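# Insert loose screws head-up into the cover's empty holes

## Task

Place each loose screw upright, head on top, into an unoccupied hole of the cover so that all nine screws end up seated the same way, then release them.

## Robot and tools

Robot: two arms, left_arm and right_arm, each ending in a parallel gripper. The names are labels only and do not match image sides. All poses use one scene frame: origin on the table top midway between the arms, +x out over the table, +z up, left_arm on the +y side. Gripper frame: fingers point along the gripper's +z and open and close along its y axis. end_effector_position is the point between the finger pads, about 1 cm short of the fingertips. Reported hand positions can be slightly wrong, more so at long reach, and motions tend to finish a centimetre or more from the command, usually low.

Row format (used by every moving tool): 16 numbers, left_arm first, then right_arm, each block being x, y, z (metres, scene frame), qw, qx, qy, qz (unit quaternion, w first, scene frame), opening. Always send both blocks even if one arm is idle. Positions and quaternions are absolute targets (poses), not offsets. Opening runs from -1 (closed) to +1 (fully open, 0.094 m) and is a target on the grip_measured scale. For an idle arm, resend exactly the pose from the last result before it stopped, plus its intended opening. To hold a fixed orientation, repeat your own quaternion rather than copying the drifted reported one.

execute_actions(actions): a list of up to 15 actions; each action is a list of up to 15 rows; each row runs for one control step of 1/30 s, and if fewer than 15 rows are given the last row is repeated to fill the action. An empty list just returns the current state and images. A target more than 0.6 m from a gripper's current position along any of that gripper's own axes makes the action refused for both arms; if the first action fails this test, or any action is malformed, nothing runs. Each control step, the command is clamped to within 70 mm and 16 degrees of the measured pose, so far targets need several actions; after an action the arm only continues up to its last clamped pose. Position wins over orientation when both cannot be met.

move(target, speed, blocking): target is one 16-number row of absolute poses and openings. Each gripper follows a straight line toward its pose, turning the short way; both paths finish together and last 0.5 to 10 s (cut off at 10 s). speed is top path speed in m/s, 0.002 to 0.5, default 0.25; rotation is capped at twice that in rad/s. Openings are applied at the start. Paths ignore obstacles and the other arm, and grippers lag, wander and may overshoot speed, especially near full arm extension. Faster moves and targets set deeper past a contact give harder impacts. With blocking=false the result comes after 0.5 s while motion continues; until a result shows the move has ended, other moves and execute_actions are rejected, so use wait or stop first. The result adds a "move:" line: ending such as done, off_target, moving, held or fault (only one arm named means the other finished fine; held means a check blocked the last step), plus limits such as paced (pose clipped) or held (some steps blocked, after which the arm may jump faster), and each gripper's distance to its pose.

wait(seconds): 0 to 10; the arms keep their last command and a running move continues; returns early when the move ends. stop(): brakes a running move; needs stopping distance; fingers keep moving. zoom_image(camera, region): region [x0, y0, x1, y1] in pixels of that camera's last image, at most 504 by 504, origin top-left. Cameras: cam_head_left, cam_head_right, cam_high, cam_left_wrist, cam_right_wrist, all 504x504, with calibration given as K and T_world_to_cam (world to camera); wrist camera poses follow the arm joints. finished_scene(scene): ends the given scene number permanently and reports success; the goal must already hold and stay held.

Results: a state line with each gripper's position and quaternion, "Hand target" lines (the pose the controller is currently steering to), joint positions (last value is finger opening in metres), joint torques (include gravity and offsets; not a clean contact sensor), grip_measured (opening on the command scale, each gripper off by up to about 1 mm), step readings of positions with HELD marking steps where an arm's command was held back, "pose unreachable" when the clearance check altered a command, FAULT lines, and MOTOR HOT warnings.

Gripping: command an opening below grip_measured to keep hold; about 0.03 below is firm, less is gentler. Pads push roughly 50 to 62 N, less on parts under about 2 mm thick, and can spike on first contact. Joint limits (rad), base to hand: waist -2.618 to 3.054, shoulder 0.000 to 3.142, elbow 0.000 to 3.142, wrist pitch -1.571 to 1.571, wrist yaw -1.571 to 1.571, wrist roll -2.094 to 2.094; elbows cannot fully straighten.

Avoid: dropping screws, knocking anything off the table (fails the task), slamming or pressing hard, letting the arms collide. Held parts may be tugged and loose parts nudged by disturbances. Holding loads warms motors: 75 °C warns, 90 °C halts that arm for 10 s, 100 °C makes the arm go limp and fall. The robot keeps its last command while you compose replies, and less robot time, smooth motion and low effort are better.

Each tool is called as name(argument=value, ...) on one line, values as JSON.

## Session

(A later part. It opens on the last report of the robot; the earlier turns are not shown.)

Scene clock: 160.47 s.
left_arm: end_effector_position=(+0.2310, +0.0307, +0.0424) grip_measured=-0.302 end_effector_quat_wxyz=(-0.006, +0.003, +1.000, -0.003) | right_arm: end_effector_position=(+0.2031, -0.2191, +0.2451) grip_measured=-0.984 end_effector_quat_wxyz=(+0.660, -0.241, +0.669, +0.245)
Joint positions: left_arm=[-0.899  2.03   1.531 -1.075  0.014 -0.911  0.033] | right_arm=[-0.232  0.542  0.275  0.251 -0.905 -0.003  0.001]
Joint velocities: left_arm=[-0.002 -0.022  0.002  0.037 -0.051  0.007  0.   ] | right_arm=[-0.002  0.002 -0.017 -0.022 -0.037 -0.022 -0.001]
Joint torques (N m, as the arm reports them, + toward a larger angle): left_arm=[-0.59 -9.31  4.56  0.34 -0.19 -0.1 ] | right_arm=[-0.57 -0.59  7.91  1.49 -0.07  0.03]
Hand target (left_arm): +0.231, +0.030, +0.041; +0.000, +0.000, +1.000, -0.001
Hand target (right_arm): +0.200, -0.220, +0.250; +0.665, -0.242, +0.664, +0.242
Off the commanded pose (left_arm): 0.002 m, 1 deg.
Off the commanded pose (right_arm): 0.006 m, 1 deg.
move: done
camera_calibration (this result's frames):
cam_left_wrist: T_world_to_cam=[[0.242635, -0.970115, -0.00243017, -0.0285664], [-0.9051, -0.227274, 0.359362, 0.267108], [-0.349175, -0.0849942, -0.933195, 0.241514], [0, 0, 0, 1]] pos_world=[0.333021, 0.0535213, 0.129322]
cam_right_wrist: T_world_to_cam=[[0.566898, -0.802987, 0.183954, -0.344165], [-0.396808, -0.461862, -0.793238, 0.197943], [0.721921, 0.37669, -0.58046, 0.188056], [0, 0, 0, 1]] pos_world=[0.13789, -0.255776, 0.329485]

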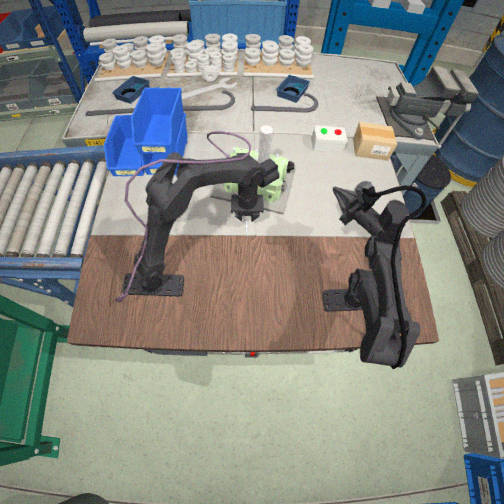

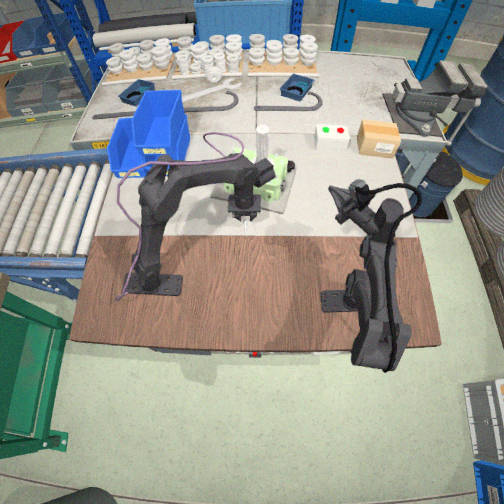

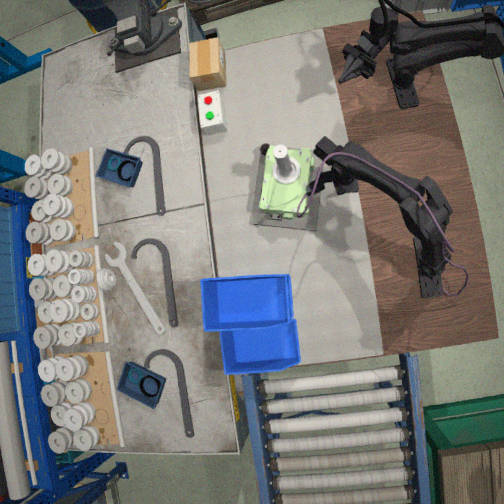

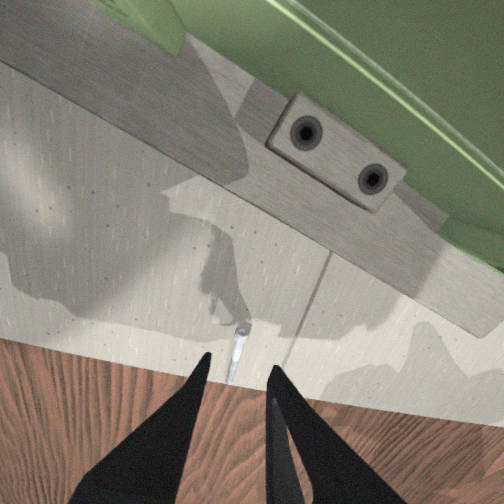

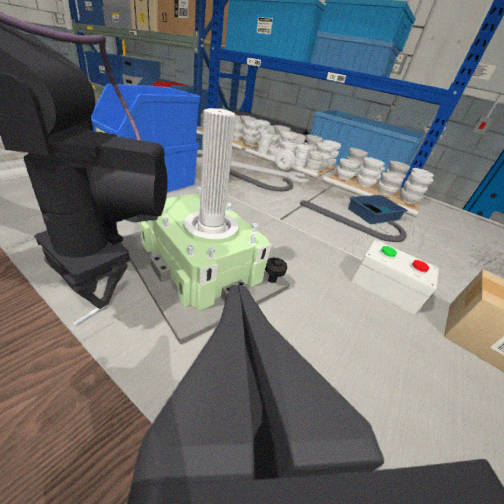

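move(target=[0.231,0.032,0.006,0,0,1,0,-0.3,0.2,-0.22,0.25,0.6645,-0.2418,0.6645,0.2418,-1], speed=0.04)

move(target=[0.231,0.032,0.006,0,0,1,0,-1,0.2,-0.22,0.25,0.6645,-0.2418,0.6645,0.2418,-1], speed=0.04)

move(target=[0.22,0.15,0.16,0,0,1,0,-1,0.2,-0.22,0.25,0.6645,-0.2418,0.6645,0.2418,-1], speed=0.15)

move(target=[0.46,0.15,0.21,0.5417,0.4545,0.5417,-0.4545,-1,0.25,-0.06,0.22,0.6645,-0.2418,0.6645,0.2418,-1], speed=0.2)

move(target=[0.493,0.052,0.175,0.5417,0.4545,0.5417,-0.4545,-1,0.25,-0.06,0.22,0.6645,-0.2418,0.6645,0.2418,-1], speed=0.08)

move(target=[0.493,0.052,0.158,0.5417,0.4545,0.5417,-0.4545,-1,0.25,-0.06,0.22,0.6645,-0.2418,0.6645,0.2418,-1], speed=0.03)

zoom_image(camera="cam_right_wrist", region=[170,170,290,260])

zoom_image(camera="cam_head_left", region=[200,120,280,180])

Scene clock: 161.93 s.
left_arm: end_effector_position=(+0.2282, +0.0344, +0.0181) grip_measured=-0.302 end_effector_quat_wxyz=(-0.008, -0.003, +1.000, -0.001) | right_arm: end_effector_position=(+0.2030, -0.2190, +0.2451) grip_measured=-0.984 end_effector_quat_wxyz=(+0.660, -0.241, +0.669, +0.245)
Joint positions: left_arm=[-0.899  2.046  1.454 -0.987  0.014 -0.923  0.033] | right_arm=[-0.232  0.542  0.275  0.251 -0.905 -0.003  0.001]
Joint velocities: left_arm=[-0.012 -0.002  0.012 -0.007 -0.037  0.022 -0.001] | right_arm=[-0.007 -0.012 -0.007 -0.007 -0.051  0.081 -0.   ]
Joint torques (N m, as the arm reports them, + toward a larger angle): left_arm=[-0.41 -7.69  3.65  0.72 -0.18 -0.01] | right_arm=[-0.59 -0.56  7.92  1.49 -0.08  0.02]
Hand target (left_arm): +0.231, +0.032, +0.006; -0.000, -0.000, +1.000, +0.000
Hand target (right_arm): +0.200, -0.220, +0.250; +0.664, -0.242, +0.664, +0.242
Off the commanded pose (left_arm): 0.013 m, 1 deg.
Off the commanded pose (right_arm): 0.006 m, 1 deg.
move: off_target (left_arm)
camera_calibration (this result's frames):
cam_left_wrist: T_world_to_cam=[[0.254443, -0.967061, -0.00717253, -0.0271236], [-0.901143, -0.239778, 0.361175, 0.273612], [-0.350998, -0.0854348, -0.932471, 0.218648], [0, 0, 0, 1]] pos_world=[0.33021, 0.058056, 0.104866]
cam_right_wrist: T_world_to_cam=[[0.567204, -0.802772, 0.18395, -0.344112], [-0.396631, -0.462008, -0.793241, 0.197883], [0.721778, 0.376969, -0.580457, 0.188158], [0, 0, 0, 1]] pos_world=[0.13786, -0.25575, 0.329486]

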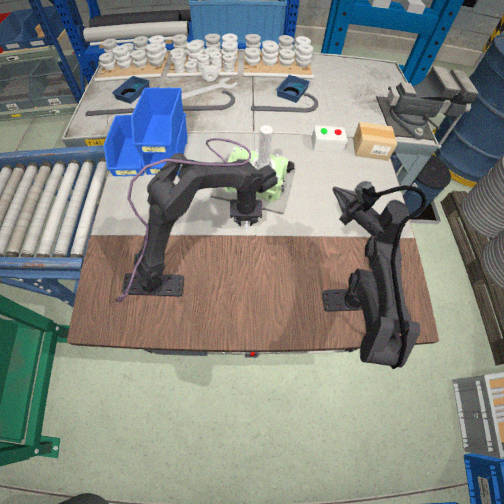

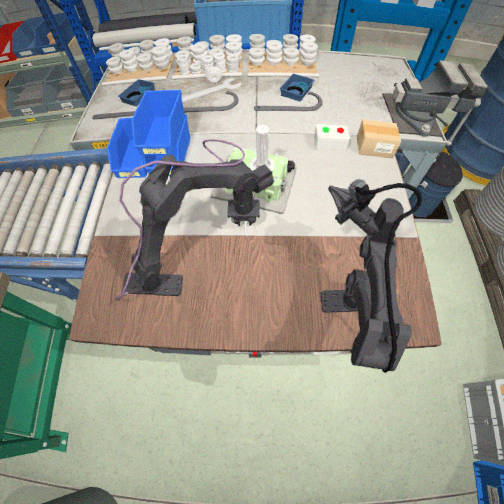

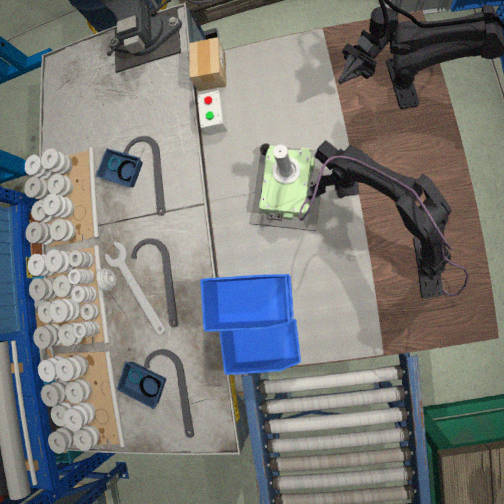

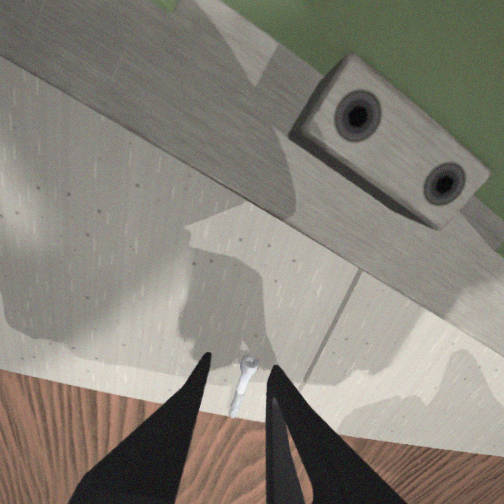

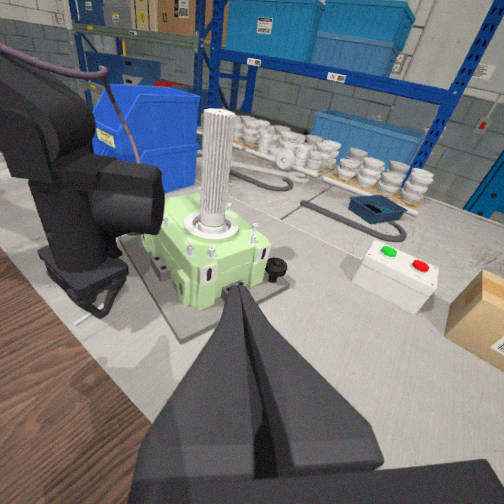

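Scene clock: 162.63 s.
left_arm: end_effector_position=(+0.2282, +0.0343, +0.0181) grip_measured=-0.876 end_effector_quat_wxyz=(-0.008, -0.004, +1.000, -0.001) | right_arm: end_effector_position=(+0.2030, -0.2190, +0.2451) grip_measured=-0.984 end_effector_quat_wxyz=(+0.660, -0.241, +0.669, +0.245)
Joint positions: left_arm=[-0.899  2.046  1.454 -0.987  0.014 -0.924  0.006] | right_arm=[-0.232  0.542  0.275  0.251 -0.905 -0.003  0.001]
Joint velocities: left_arm=[-0.022 -0.007 -0.017  0.11  -0.037  0.037  0.001] | right_arm=[-0.017  0.002 -0.002 -0.007  0.066  0.051 -0.001]
Joint torques (N m, as the arm reports them, + toward a larger angle): left_arm=[-0.4  -7.76  3.6   0.72 -0.17  0.  ] | right_arm=[-0.56 -0.59  7.9   1.48 -0.07  0.02]
Hand target (left_arm): +0.231, +0.032, +0.006; -0.000, -0.000, +1.000, +0.000
Hand target (right_arm): +0.200, -0.220, +0.250; +0.664, -0.242, +0.664, +0.242
Off the commanded pose (left_arm): 0.013 m, 1 deg.
Off the commanded pose (right_arm): 0.006 m, 1 deg.
move: off_target (left_arm)
camera_calibration (this result's frames):
cam_left_wrist: T_world_to_cam=[[0.25555, -0.96677, -0.00704358, -0.0274148], [-0.900757, -0.240734, 0.361502, 0.273492], [-0.351185, -0.0860371, -0.932345, 0.218687], [0, 0, 0, 1]] pos_world=[0.330155, 0.0581502, 0.104831]
cam_right_wrist: T_world_to_cam=[[0.567204, -0.802772, 0.18395, -0.344112], [-0.396631, -0.462008, -0.793241, 0.197883], [0.721778, 0.376969, -0.580457, 0.188158], [0, 0, 0, 1]] pos_world=[0.13786, -0.25575, 0.329486]

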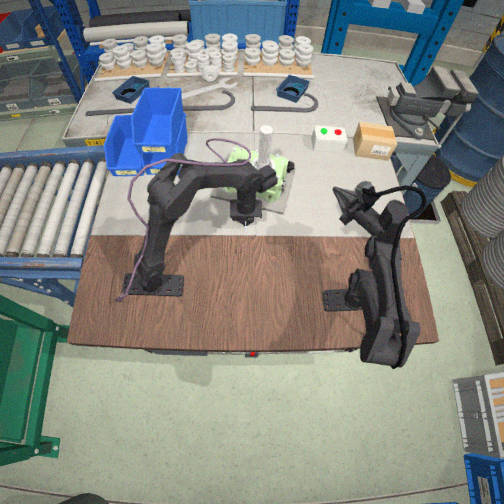

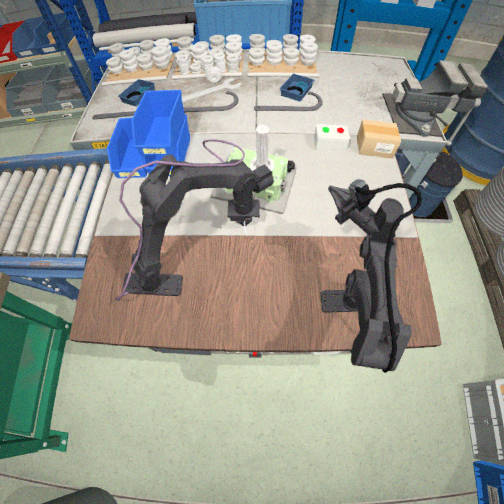

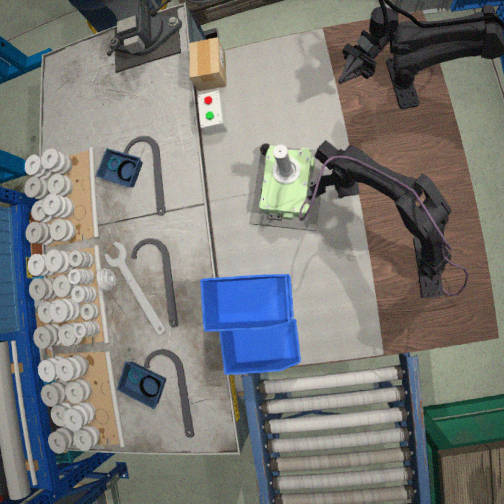

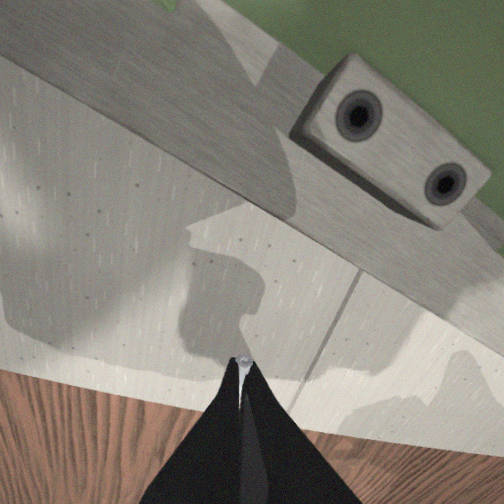

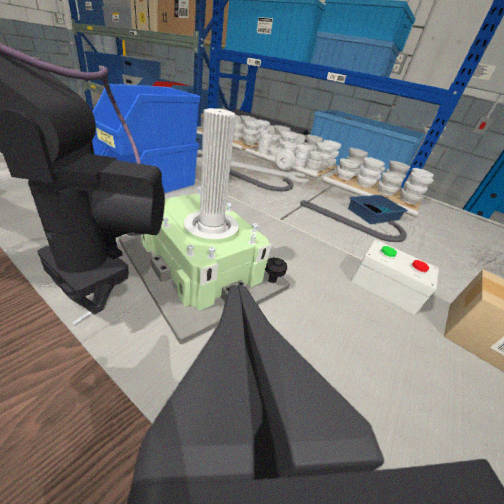

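Scene clock: 164.43 s.
left_arm: end_effector_position=(+0.2147, +0.1475, +0.1480) grip_measured=-0.876 end_effector_quat_wxyz=(-0.016, -0.001, +1.000, +0.005) | right_arm: end_effector_position=(+0.2030, -0.2190, +0.2451) grip_measured=-0.984 end_effector_quat_wxyz=(+0.660, -0.241, +0.669, +0.245)
Joint positions: left_arm=[-0.693  1.642  1.459 -1.418  0.013 -0.714  0.006] | right_arm=[-0.232  0.542  0.275  0.251 -0.905 -0.003  0.001]
Joint velocities: left_arm=[-0.012  0.007 -0.017 -0.051  0.007  0.037  0.001] | right_arm=[-0.012 -0.012 -0.007  0.007  0.066 -0.007  0.001]
Joint torques (N m, as the arm reports them, + toward a larger angle): left_arm=[ 0.83 -7.55  7.11  0.08 -0.18  0.05] | right_arm=[-0.56 -0.55  7.89  1.49 -0.07  0.02]
Hand target (left_arm): +0.220, +0.150, +0.159; +0.000, -0.000, +1.000, +0.001
Hand target (right_arm): +0.200, -0.220, +0.250; +0.664, -0.242, +0.664, +0.242
Off the commanded pose (left_arm): 0.013 m, 2 deg.
Off the commanded pose (right_arm): 0.006 m, 1 deg.
move: off_target (left_arm)
camera_calibration (this result's frames):
cam_left_wrist: T_world_to_cam=[[0.251285, -0.967644, -0.0228204, 0.0897934], [-0.896097, -0.241488, 0.372417, 0.239122], [-0.365877, -0.0731334, -0.927785, 0.345333], [0, 0, 0, 1]] pos_world=[0.318063, 0.169889, 0.233391]
cam_right_wrist: T_world_to_cam=[[0.567204, -0.802772, 0.18395, -0.344112], [-0.396631, -0.462008, -0.793241, 0.197883], [0.721778, 0.376969, -0.580457, 0.188158], [0, 0, 0, 1]] pos_world=[0.13786, -0.25575, 0.329486]

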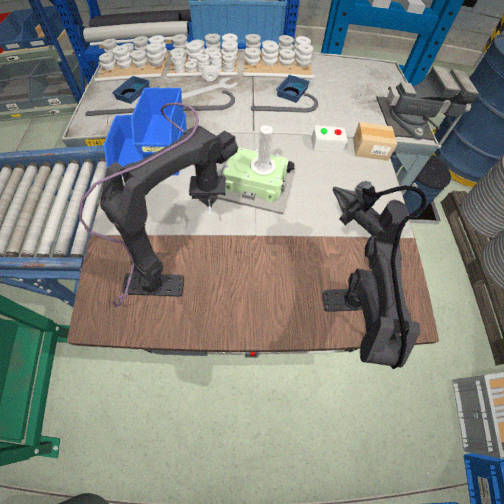

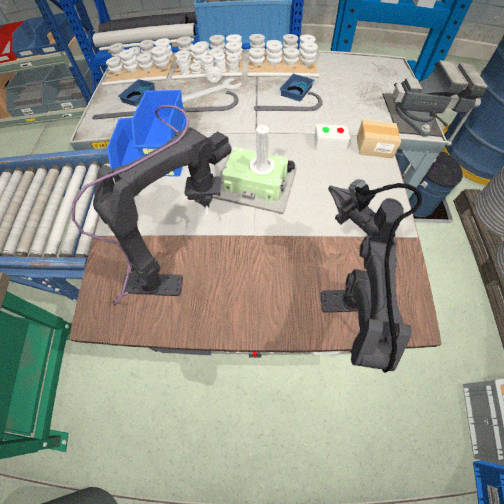

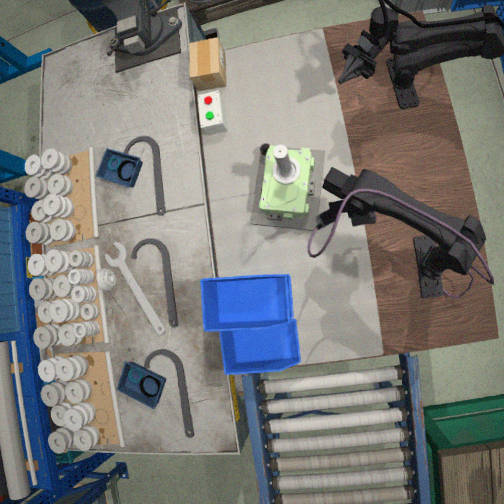

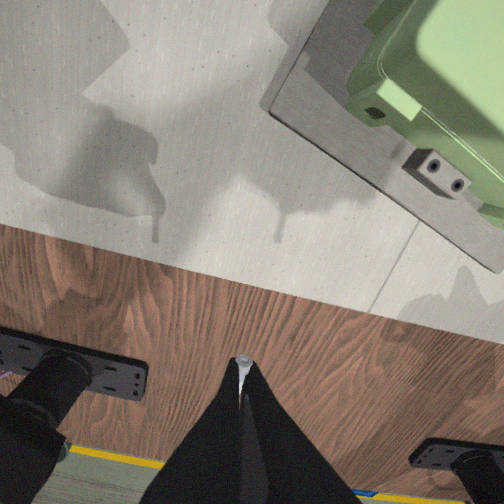

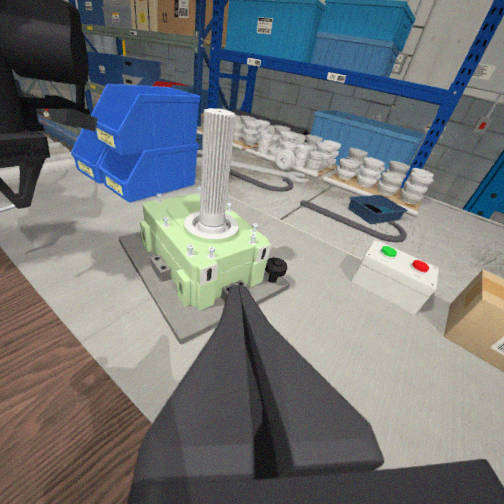

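Scene clock: 170.57 s.
left_arm: end_effector_position=(+0.4591, +0.1437, +0.2143) grip_measured=-0.876 end_effector_quat_wxyz=(+0.546, +0.454, +0.543, -0.449) | right_arm: end_effector_position=(+0.2482, -0.0659, +0.2173) grip_measured=-0.984 end_effector_quat_wxyz=(+0.664, -0.242, +0.665, +0.240)
Joint positions: left_arm=[-0.018  2.057  1.241  0.814  1.349  0.009  0.006] | right_arm=[ 0.658  1.234  0.357  0.874 -0.01  -0.001  0.001]
Joint velocities: left_arm=[-0.017 -0.012 -0.007  0.022 -0.007 -0.051 -0.   ] | right_arm=[ 0.012 -0.012 -0.027  0.022 -0.066  0.022  0.   ]
Joint torques (N m, as the arm reports them, + toward a larger angle): left_arm=[ 0.83 -9.13  5.24  1.5   0.12 -0.08] | right_arm=[ 0.62 -1.98  8.55  1.86  0.06  0.03]
Hand target (left_arm): +0.459, +0.148, +0.211; +0.543, +0.451, +0.544, -0.453
Hand target (right_arm): +0.251, -0.061, +0.220; +0.665, -0.241, +0.664, +0.243
Off the commanded pose (left_arm): 0.008 m, 1 deg.
Off the commanded pose (right_arm): 0.007 m, 0 deg.
move: done
camera_calibration (this result's frames):
cam_left_wrist: T_world_to_cam=[[-0.952638, -0.184571, 0.24169, 0.409661], [-0.288666, 0.298805, -0.909609, 0.350757], [0.0956697, -0.936295, -0.337932, 0.281696], [0, 0, 0, 1]] pos_world=[0.464561, 0.234554, 0.315234]
cam_right_wrist: T_world_to_cam=[[0.560564, -0.805224, 0.193345, -0.242279], [-0.389214, -0.462267, -0.796757, 0.263336], [0.730945, 0.371381, -0.572535, 0.0772498], [0, 0, 0, 1]] pos_world=[0.181842, -0.102047, 0.300886]

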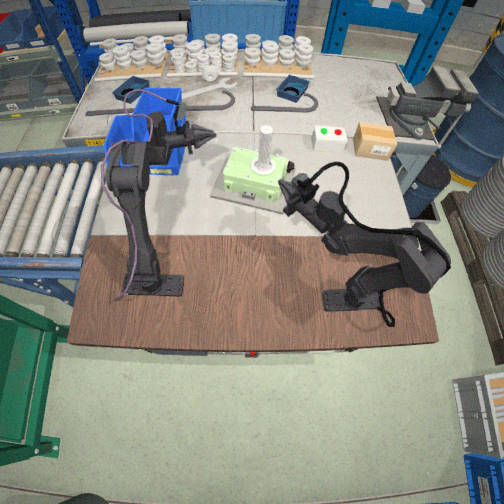

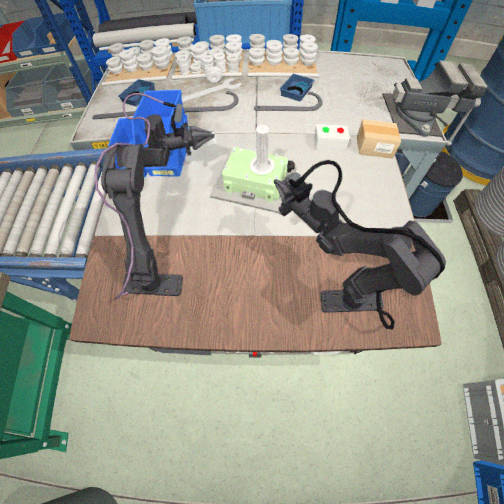

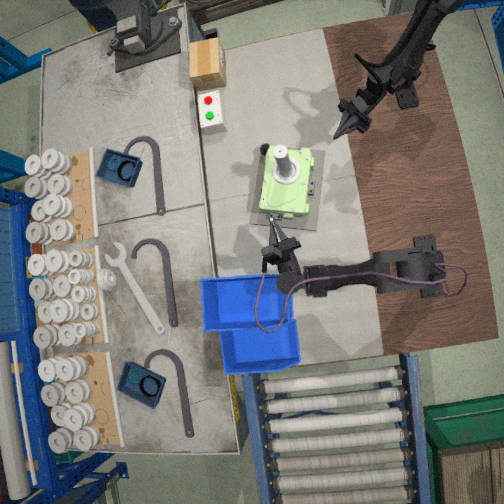

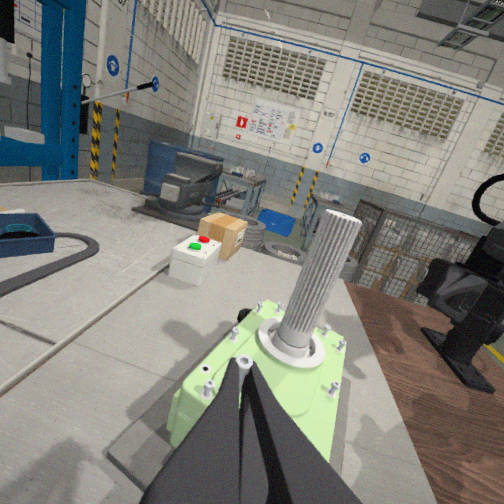

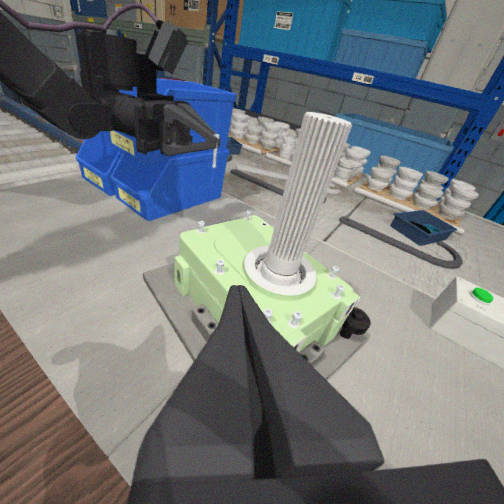

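Scene clock: 172.23 s.
left_arm: end_effector_position=(+0.4878, +0.0564, +0.1687) grip_measured=-0.876 end_effector_quat_wxyz=(+0.535, +0.454, +0.546, -0.458) | right_arm: end_effector_position=(+0.2476, -0.0651, +0.2173) grip_measured=-0.984 end_effector_quat_wxyz=(+0.664, -0.242, +0.665, +0.240)
Joint positions: left_arm=[-0.202  2.282  1.421  0.839  1.182  0.007  0.006] | right_arm=[ 0.663  1.234  0.357  0.874 -0.005 -0.001  0.001]
Joint velocities: left_arm=[-0.007 -0.012  0.017 -0.037 -0.007 -0.066  0.001] | right_arm=[-0.002 -0.032 -0.002 -0.037  0.066 -0.007  0.002]
Joint torques (N m, as the arm reports them, + toward a larger angle): left_arm=[ -0.59 -10.82   7.36   1.56  -0.14  -0.09] | right_arm=[ 0.62 -2.1   8.41  1.85  0.06  0.  ]
Hand target (left_arm): +0.493, +0.052, +0.176; +0.542, +0.454, +0.541, -0.455
Hand target (right_arm): +0.250, -0.060, +0.220; +0.664, -0.242, +0.664, +0.242
Off the commanded pose (left_arm): 0.009 m, 1 deg.
Off the commanded pose (right_arm): 0.006 m, 0 deg.
move: done
camera_calibration (this result's frames):
cam_left_wrist: T_world_to_cam=[[-0.950141, -0.169299, 0.261859, 0.426463], [-0.303368, 0.307677, -0.901833, 0.349042], [0.0721119, -0.936308, -0.343696, 0.194251], [0, 0, 0, 1]] pos_world=[0.49708, 0.146687, 0.269868]
cam_right_wrist: T_world_to_cam=[[0.560563, -0.805222, 0.193356, -0.241283], [-0.389209, -0.462274, -0.796756, 0.263443], [0.730949, 0.371376, -0.572533, 0.0774334], [0, 0, 0, 1]] pos_world=[0.181189, -0.101261, 0.300886]

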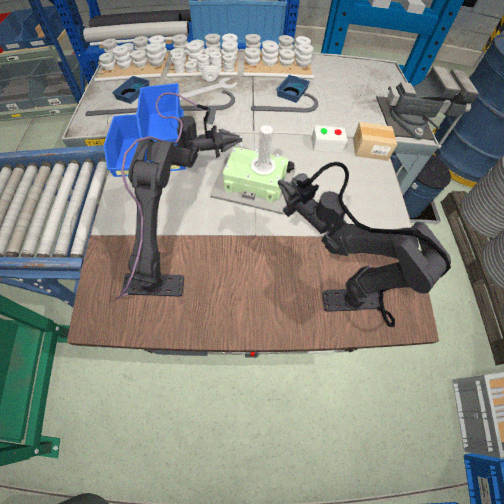

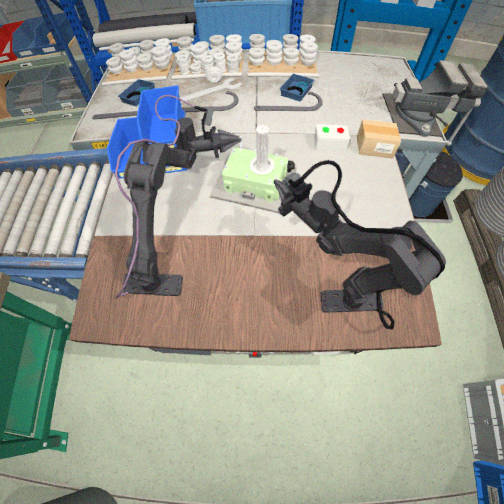

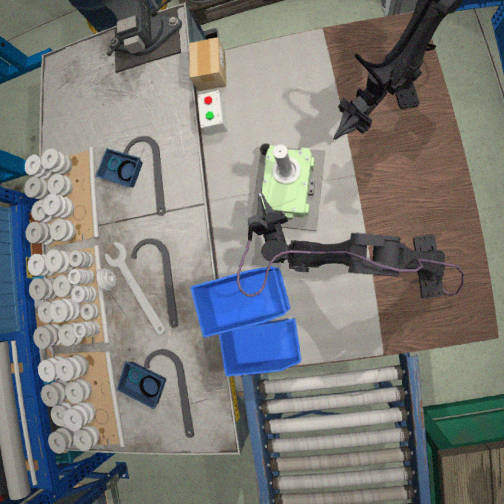

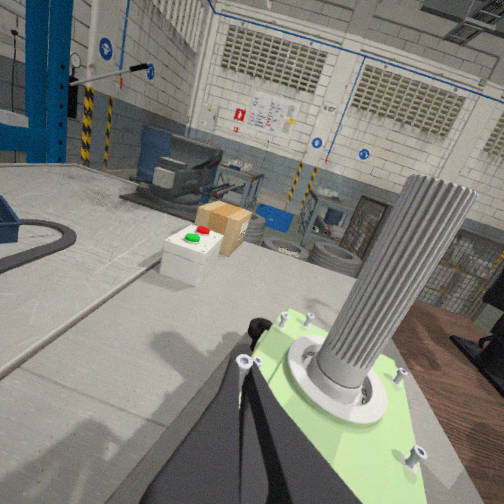

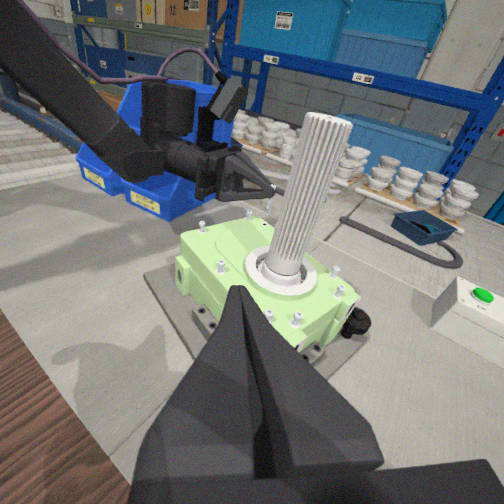

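Scene clock: 173.00 s.
left_arm: end_effector_position=(+0.4900, +0.0560, +0.1527) grip_measured=-0.876 end_effector_quat_wxyz=(+0.534, +0.453, +0.547, -0.458) | right_arm: end_effector_position=(+0.2476, -0.0652, +0.2173) grip_measured=-0.984 end_effector_quat_wxyz=(+0.664, -0.241, +0.665, +0.240)
Joint positions: left_arm=[-0.202  2.323  1.421  0.875  1.18   0.007  0.006] | right_arm=[ 0.663  1.234  0.357  0.874 -0.004 -0.001  0.001]
Joint velocities: left_arm=[-0.022  0.002  0.012 -0.007  0.037 -0.037 -0.001] | right_arm=[-0.007 -0.027 -0.022 -0.051  0.066 -0.007  0.001]
Joint torques (N m, as the arm reports them, + toward a larger angle): left_arm=[ -0.66 -11.2    6.52   1.64  -0.12  -0.08] | right_arm=[ 0.63 -2.09  8.41  1.86  0.05 -0.01]
Hand target (left_arm): +0.493, +0.052, +0.158; +0.542, +0.455, +0.542, -0.455
Hand target (right_arm): +0.250, -0.060, +0.220; +0.664, -0.242, +0.664, +0.242
Off the commanded pose (left_arm): 0.007 m, 1 deg.
Off the commanded pose (right_arm): 0.006 m, 0 deg.
move: done
camera_calibration (this result's frames):
cam_left_wrist: T_world_to_cam=[[-0.948674, -0.171728, 0.265569, 0.431546], [-0.307751, 0.307852, -0.900287, 0.337247], [0.0728481, -0.935808, -0.344901, 0.188063], [0, 0, 0, 1]] pos_world=[0.499485, 0.146277, 0.253877]
cam_right_wrist: T_world_to_cam=[[0.560256, -0.805436, 0.193357, -0.241288], [-0.389384, -0.462126, -0.796756, 0.263489], [0.731091, 0.371097, -0.572533, 0.0773675], [0, 0, 0, 1]] pos_world=[0.181218, -0.101287, 0.300886]

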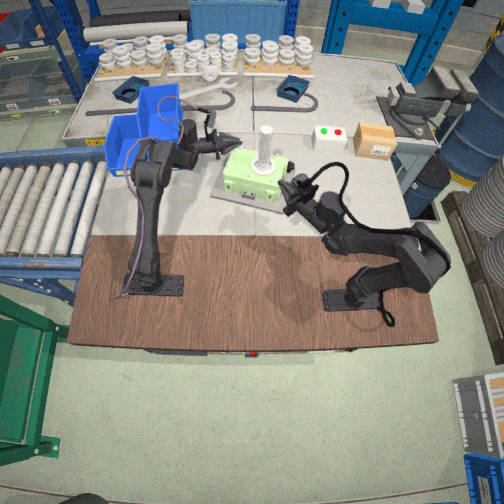

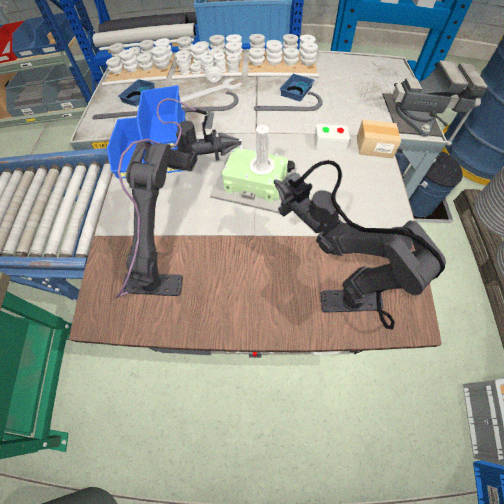

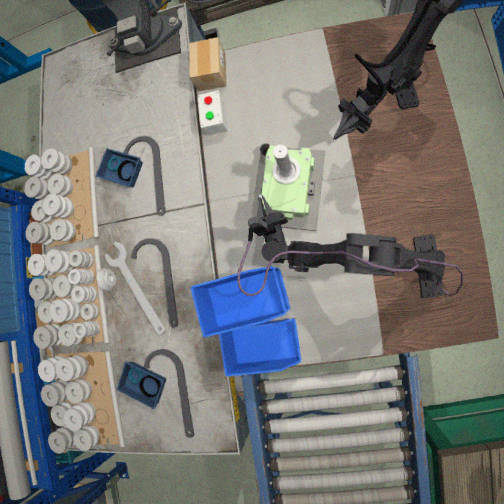

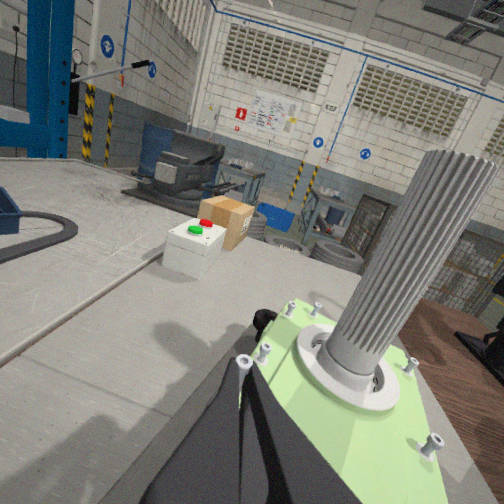

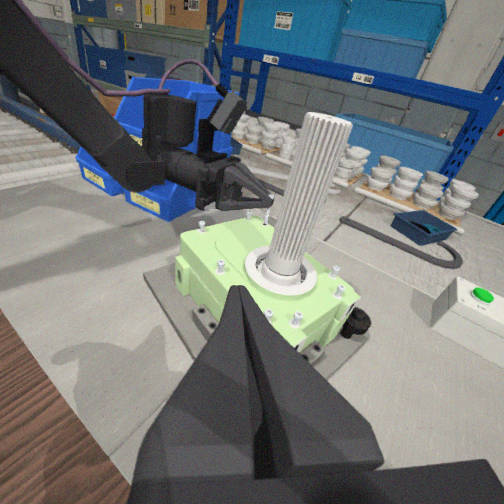

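Region (170, 170, 290, 260) of cam_right_wrist's 504x504 image, scaled by 4.200, with more detail than that image has; it fills the top 378 rows of this view, and the rest is white.

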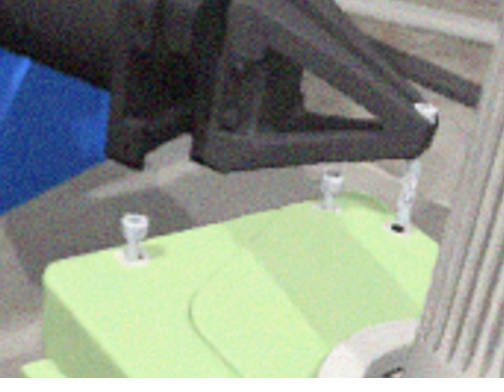

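Region (200, 120, 280, 180) of cam_head_left's 504x504 image, scaled by 6.300, with more detail than that image has; it fills the top 378 rows of this view, and the rest is white.

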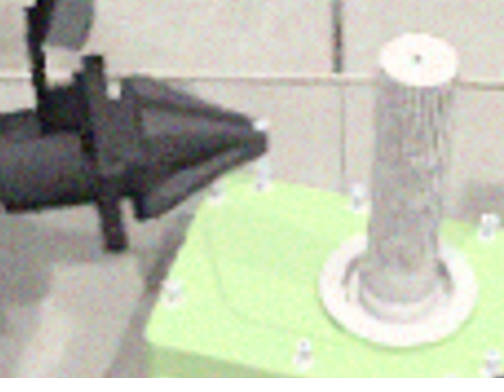

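Close; slightly −x and down.

move(target=[0.486,0.053,0.142,0.5417,0.4545,0.5417,-0.4545,-1,0.25,-0.06,0.22,0.6645,-0.2418,0.6645,0.2418,-1], speed=0.01)

zoom_image(camera="cam_right_wrist", region=[170,170,290,260])

zoom_image(camera="cam_head_left", region=[200,120,280,180])

Scene clock: 174.67 s.
left_arm: end_effector_position=(+0.4884, +0.0564, +0.1492) grip_measured=-0.876 end_effector_quat_wxyz=(+0.546, +0.459, +0.536, -0.452) | right_arm: end_effector_position=(+0.2476, -0.0652, +0.2173) grip_measured=-0.984 end_effector_quat_wxyz=(+0.664, -0.241, +0.665, +0.240)
Joint positions: left_arm=[-0.202  2.338  1.407  0.942  1.179  0.007  0.006] | right_arm=[ 0.663  1.234  0.357  0.874 -0.004 -0.001  0.001]
Joint velocities: left_arm=[ 0.007 -0.017 -0.012  0.007 -0.037 -0.095  0.002] | right_arm=[ 0.012 -0.017 -0.012  0.022 -0.022  0.022  0.001]
Joint torques (N m, as the arm reports them, + toward a larger angle): left_arm=[ -0.74 -10.86   3.95   1.65  -0.14  -0.08] | right_arm=[ 0.64 -2.11  8.4   1.85  0.05  0.  ]
Hand target (left_arm): +0.486, +0.053, +0.142; +0.541, +0.455, +0.542, -0.454
Hand target (right_arm): +0.250, -0.060, +0.220; +0.664, -0.242, +0.664, +0.242
Off the commanded pose (left_arm): 0.008 m, 1 deg.
Off the commanded pose (right_arm): 0.006 m, 0 deg.
move: done
camera_calibration (this result's frames):
cam_left_wrist: T_world_to_cam=[[-0.957451, -0.170463, 0.232871, 0.440097], [-0.275574, 0.300384, -0.913142, 0.320098], [0.0857066, -0.938462, -0.334578, 0.179697], [0, 0, 0, 1]] pos_world=[0.494181, 0.147507, 0.249932]
cam_right_wrist: T_world_to_cam=[[0.560256, -0.805436, 0.193357, -0.241288], [-0.389384, -0.462126, -0.796756, 0.263489], [0.731091, 0.371097, -0.572533, 0.0773675], [0, 0, 0, 1]] pos_world=[0.181218, -0.101287, 0.300886]

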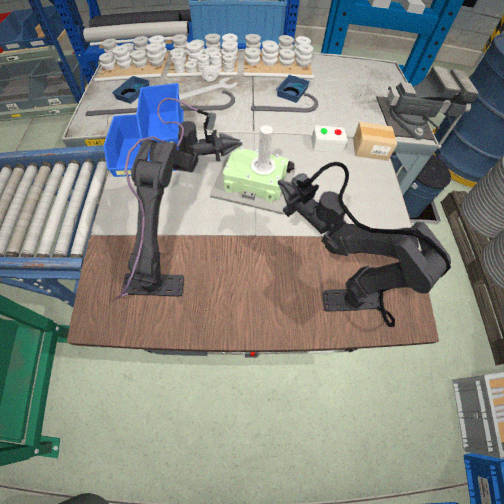

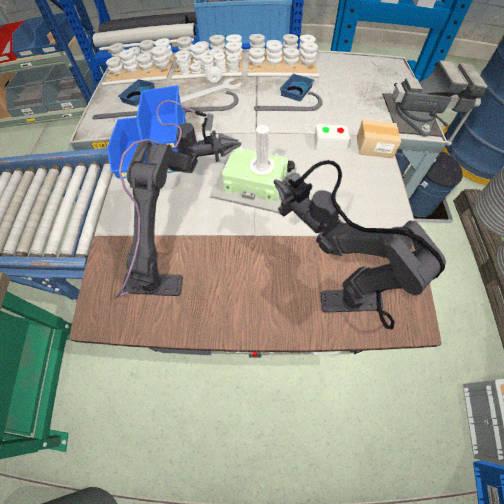

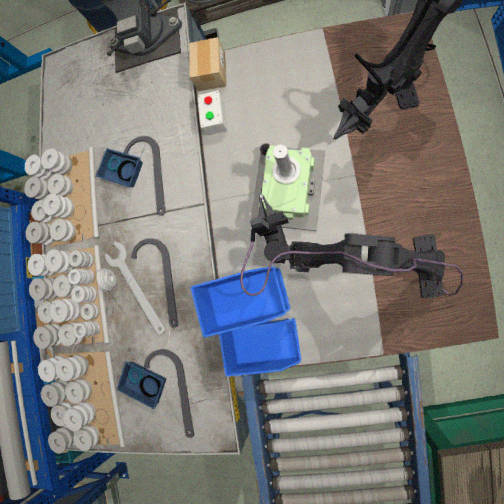

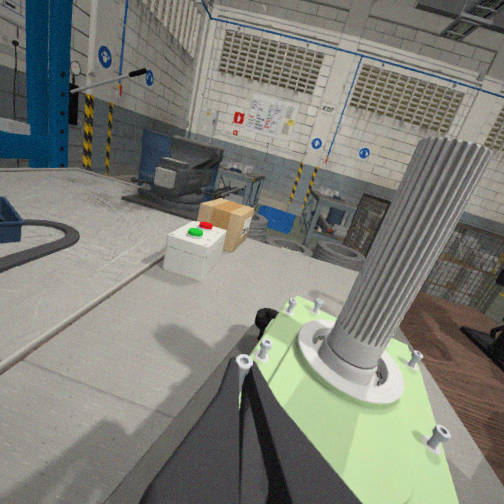

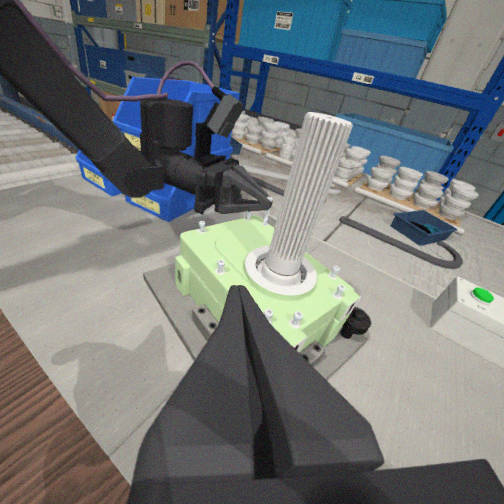

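Region (170, 170, 290, 260) of cam_right_wrist's 504x504 image, scaled by 4.200, with more detail than that image has; it fills the top 378 rows of this view, and the rest is white.

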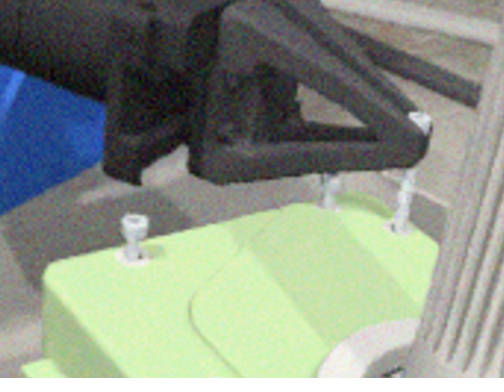

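Region (200, 120, 280, 180) of cam_head_left's 504x504 image, scaled by 6.300, with more detail than that image has; it fills the top 378 rows of this view, and the rest is white.

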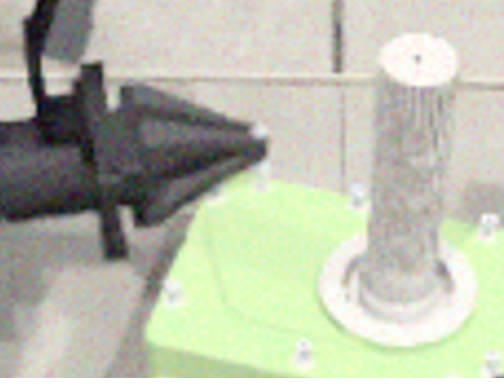

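move(target=[0.486,0.063,0.142,0.5417,0.4545,0.5417,-0.4545,-1,0.25,-0.06,0.22,0.6645,-0.2418,0.6645,0.2418,-1], speed=0.01)

zoom_image(camera="cam_right_wrist", region=[170,170,290,260])

Scene clock: 176.03 s.
left_arm: end_effector_position=(+0.4884, +0.0564, +0.1500) grip_measured=-0.876 end_effector_quat_wxyz=(+0.548, +0.460, +0.534, -0.451) | right_arm: end_effector_position=(+0.2477, -0.0652, +0.2173) grip_measured=-0.984 end_effector_quat_wxyz=(+0.664, -0.241, +0.666, +0.240)
Joint positions: left_arm=[-0.202  2.338  1.407  0.948  1.179  0.007  0.006] | right_arm=[ 0.663  1.234  0.357  0.874 -0.004 -0.001  0.001]
Joint velocities: left_arm=[ 0.012 -0.017  0.017 -0.007  0.007 -0.022  0.   ] | right_arm=[-0.002  0.007 -0.022 -0.022 -0.037  0.066 -0.001]
Joint torques (N m, as the arm reports them, + toward a larger angle): left_arm=[  1.02 -11.27   3.16   1.64   0.09  -0.07] | right_arm=[ 0.63 -2.09  8.41  1.86  0.05  0.  ]
Hand target (left_arm): +0.486, +0.063, +0.142; +0.542, +0.455, +0.542, -0.454
Hand target (right_arm): +0.250, -0.060, +0.220; +0.665, -0.242, +0.665, +0.242
Off the commanded pose (left_arm): 0.011 m, 1 deg.
Off the commanded pose (right_arm): 0.006 m, 0 deg.
move: off_target (left_arm)
camera_calibration (this result's frames):
cam_left_wrist: T_world_to_cam=[[-0.958822, -0.170157, 0.227391, 0.441365], [-0.270129, 0.299166, -0.915167, 0.318579], [0.0876942, -0.938907, -0.332811, 0.178771], [0, 0, 0, 1]] pos_world=[0.493571, 0.147643, 0.250688]
cam_right_wrist: T_world_to_cam=[[0.559948, -0.805649, 0.193357, -0.241292], [-0.38956, -0.461978, -0.796755, 0.263535], [0.731232, 0.370817, -0.572533, 0.0773017], [0, 0, 0, 1]] pos_world=[0.181248, -0.101314, 0.300886]

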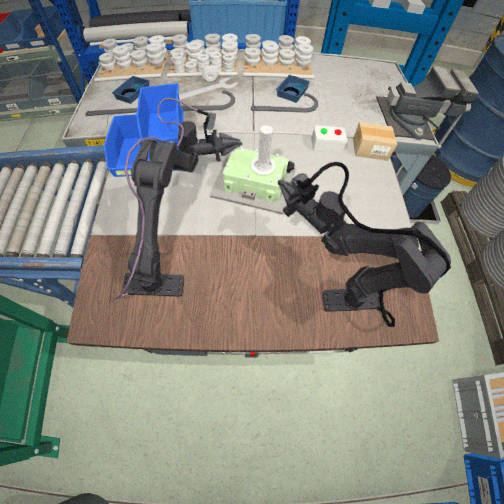

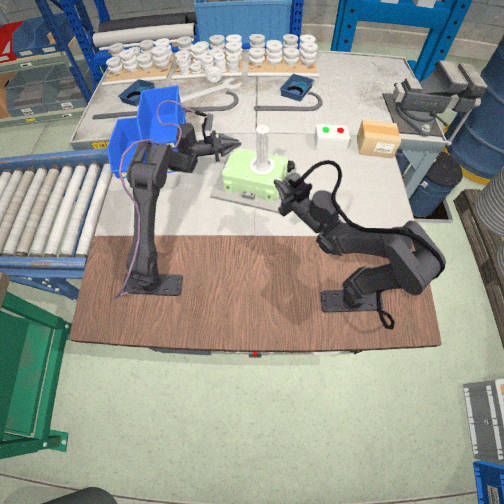

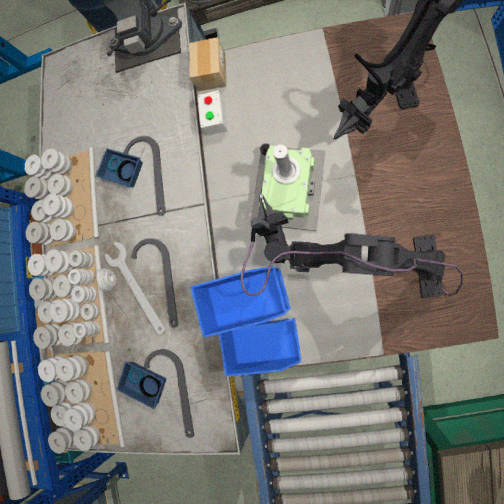

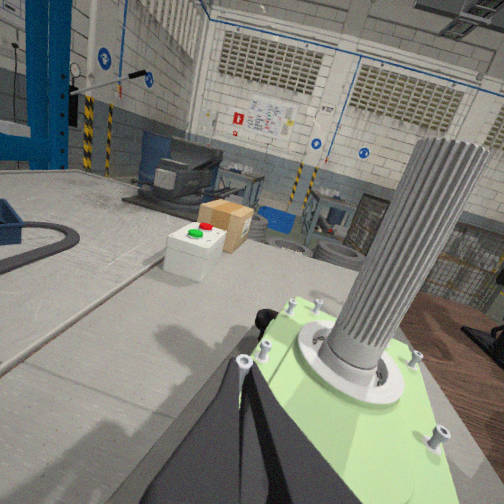

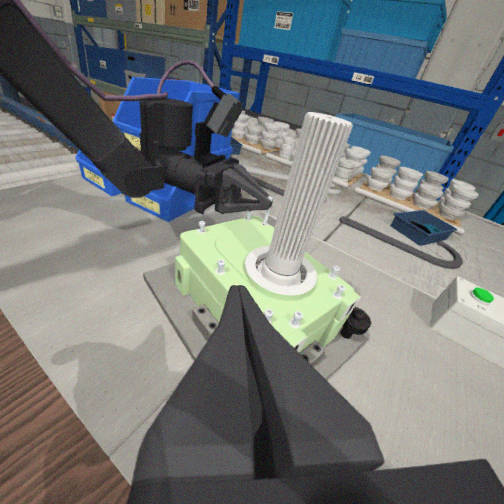

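Region (170, 170, 290, 260) of cam_right_wrist's 504x504 image, scaled by 4.200, with more detail than that image has; it fills the top 378 rows of this view, and the rest is white.

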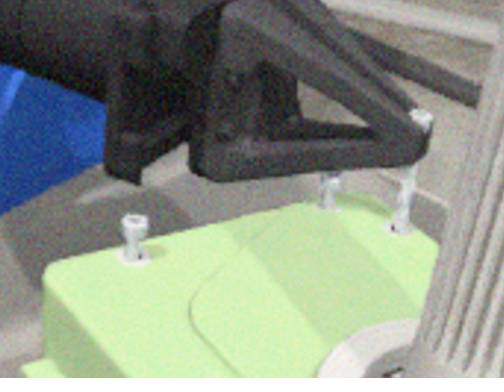

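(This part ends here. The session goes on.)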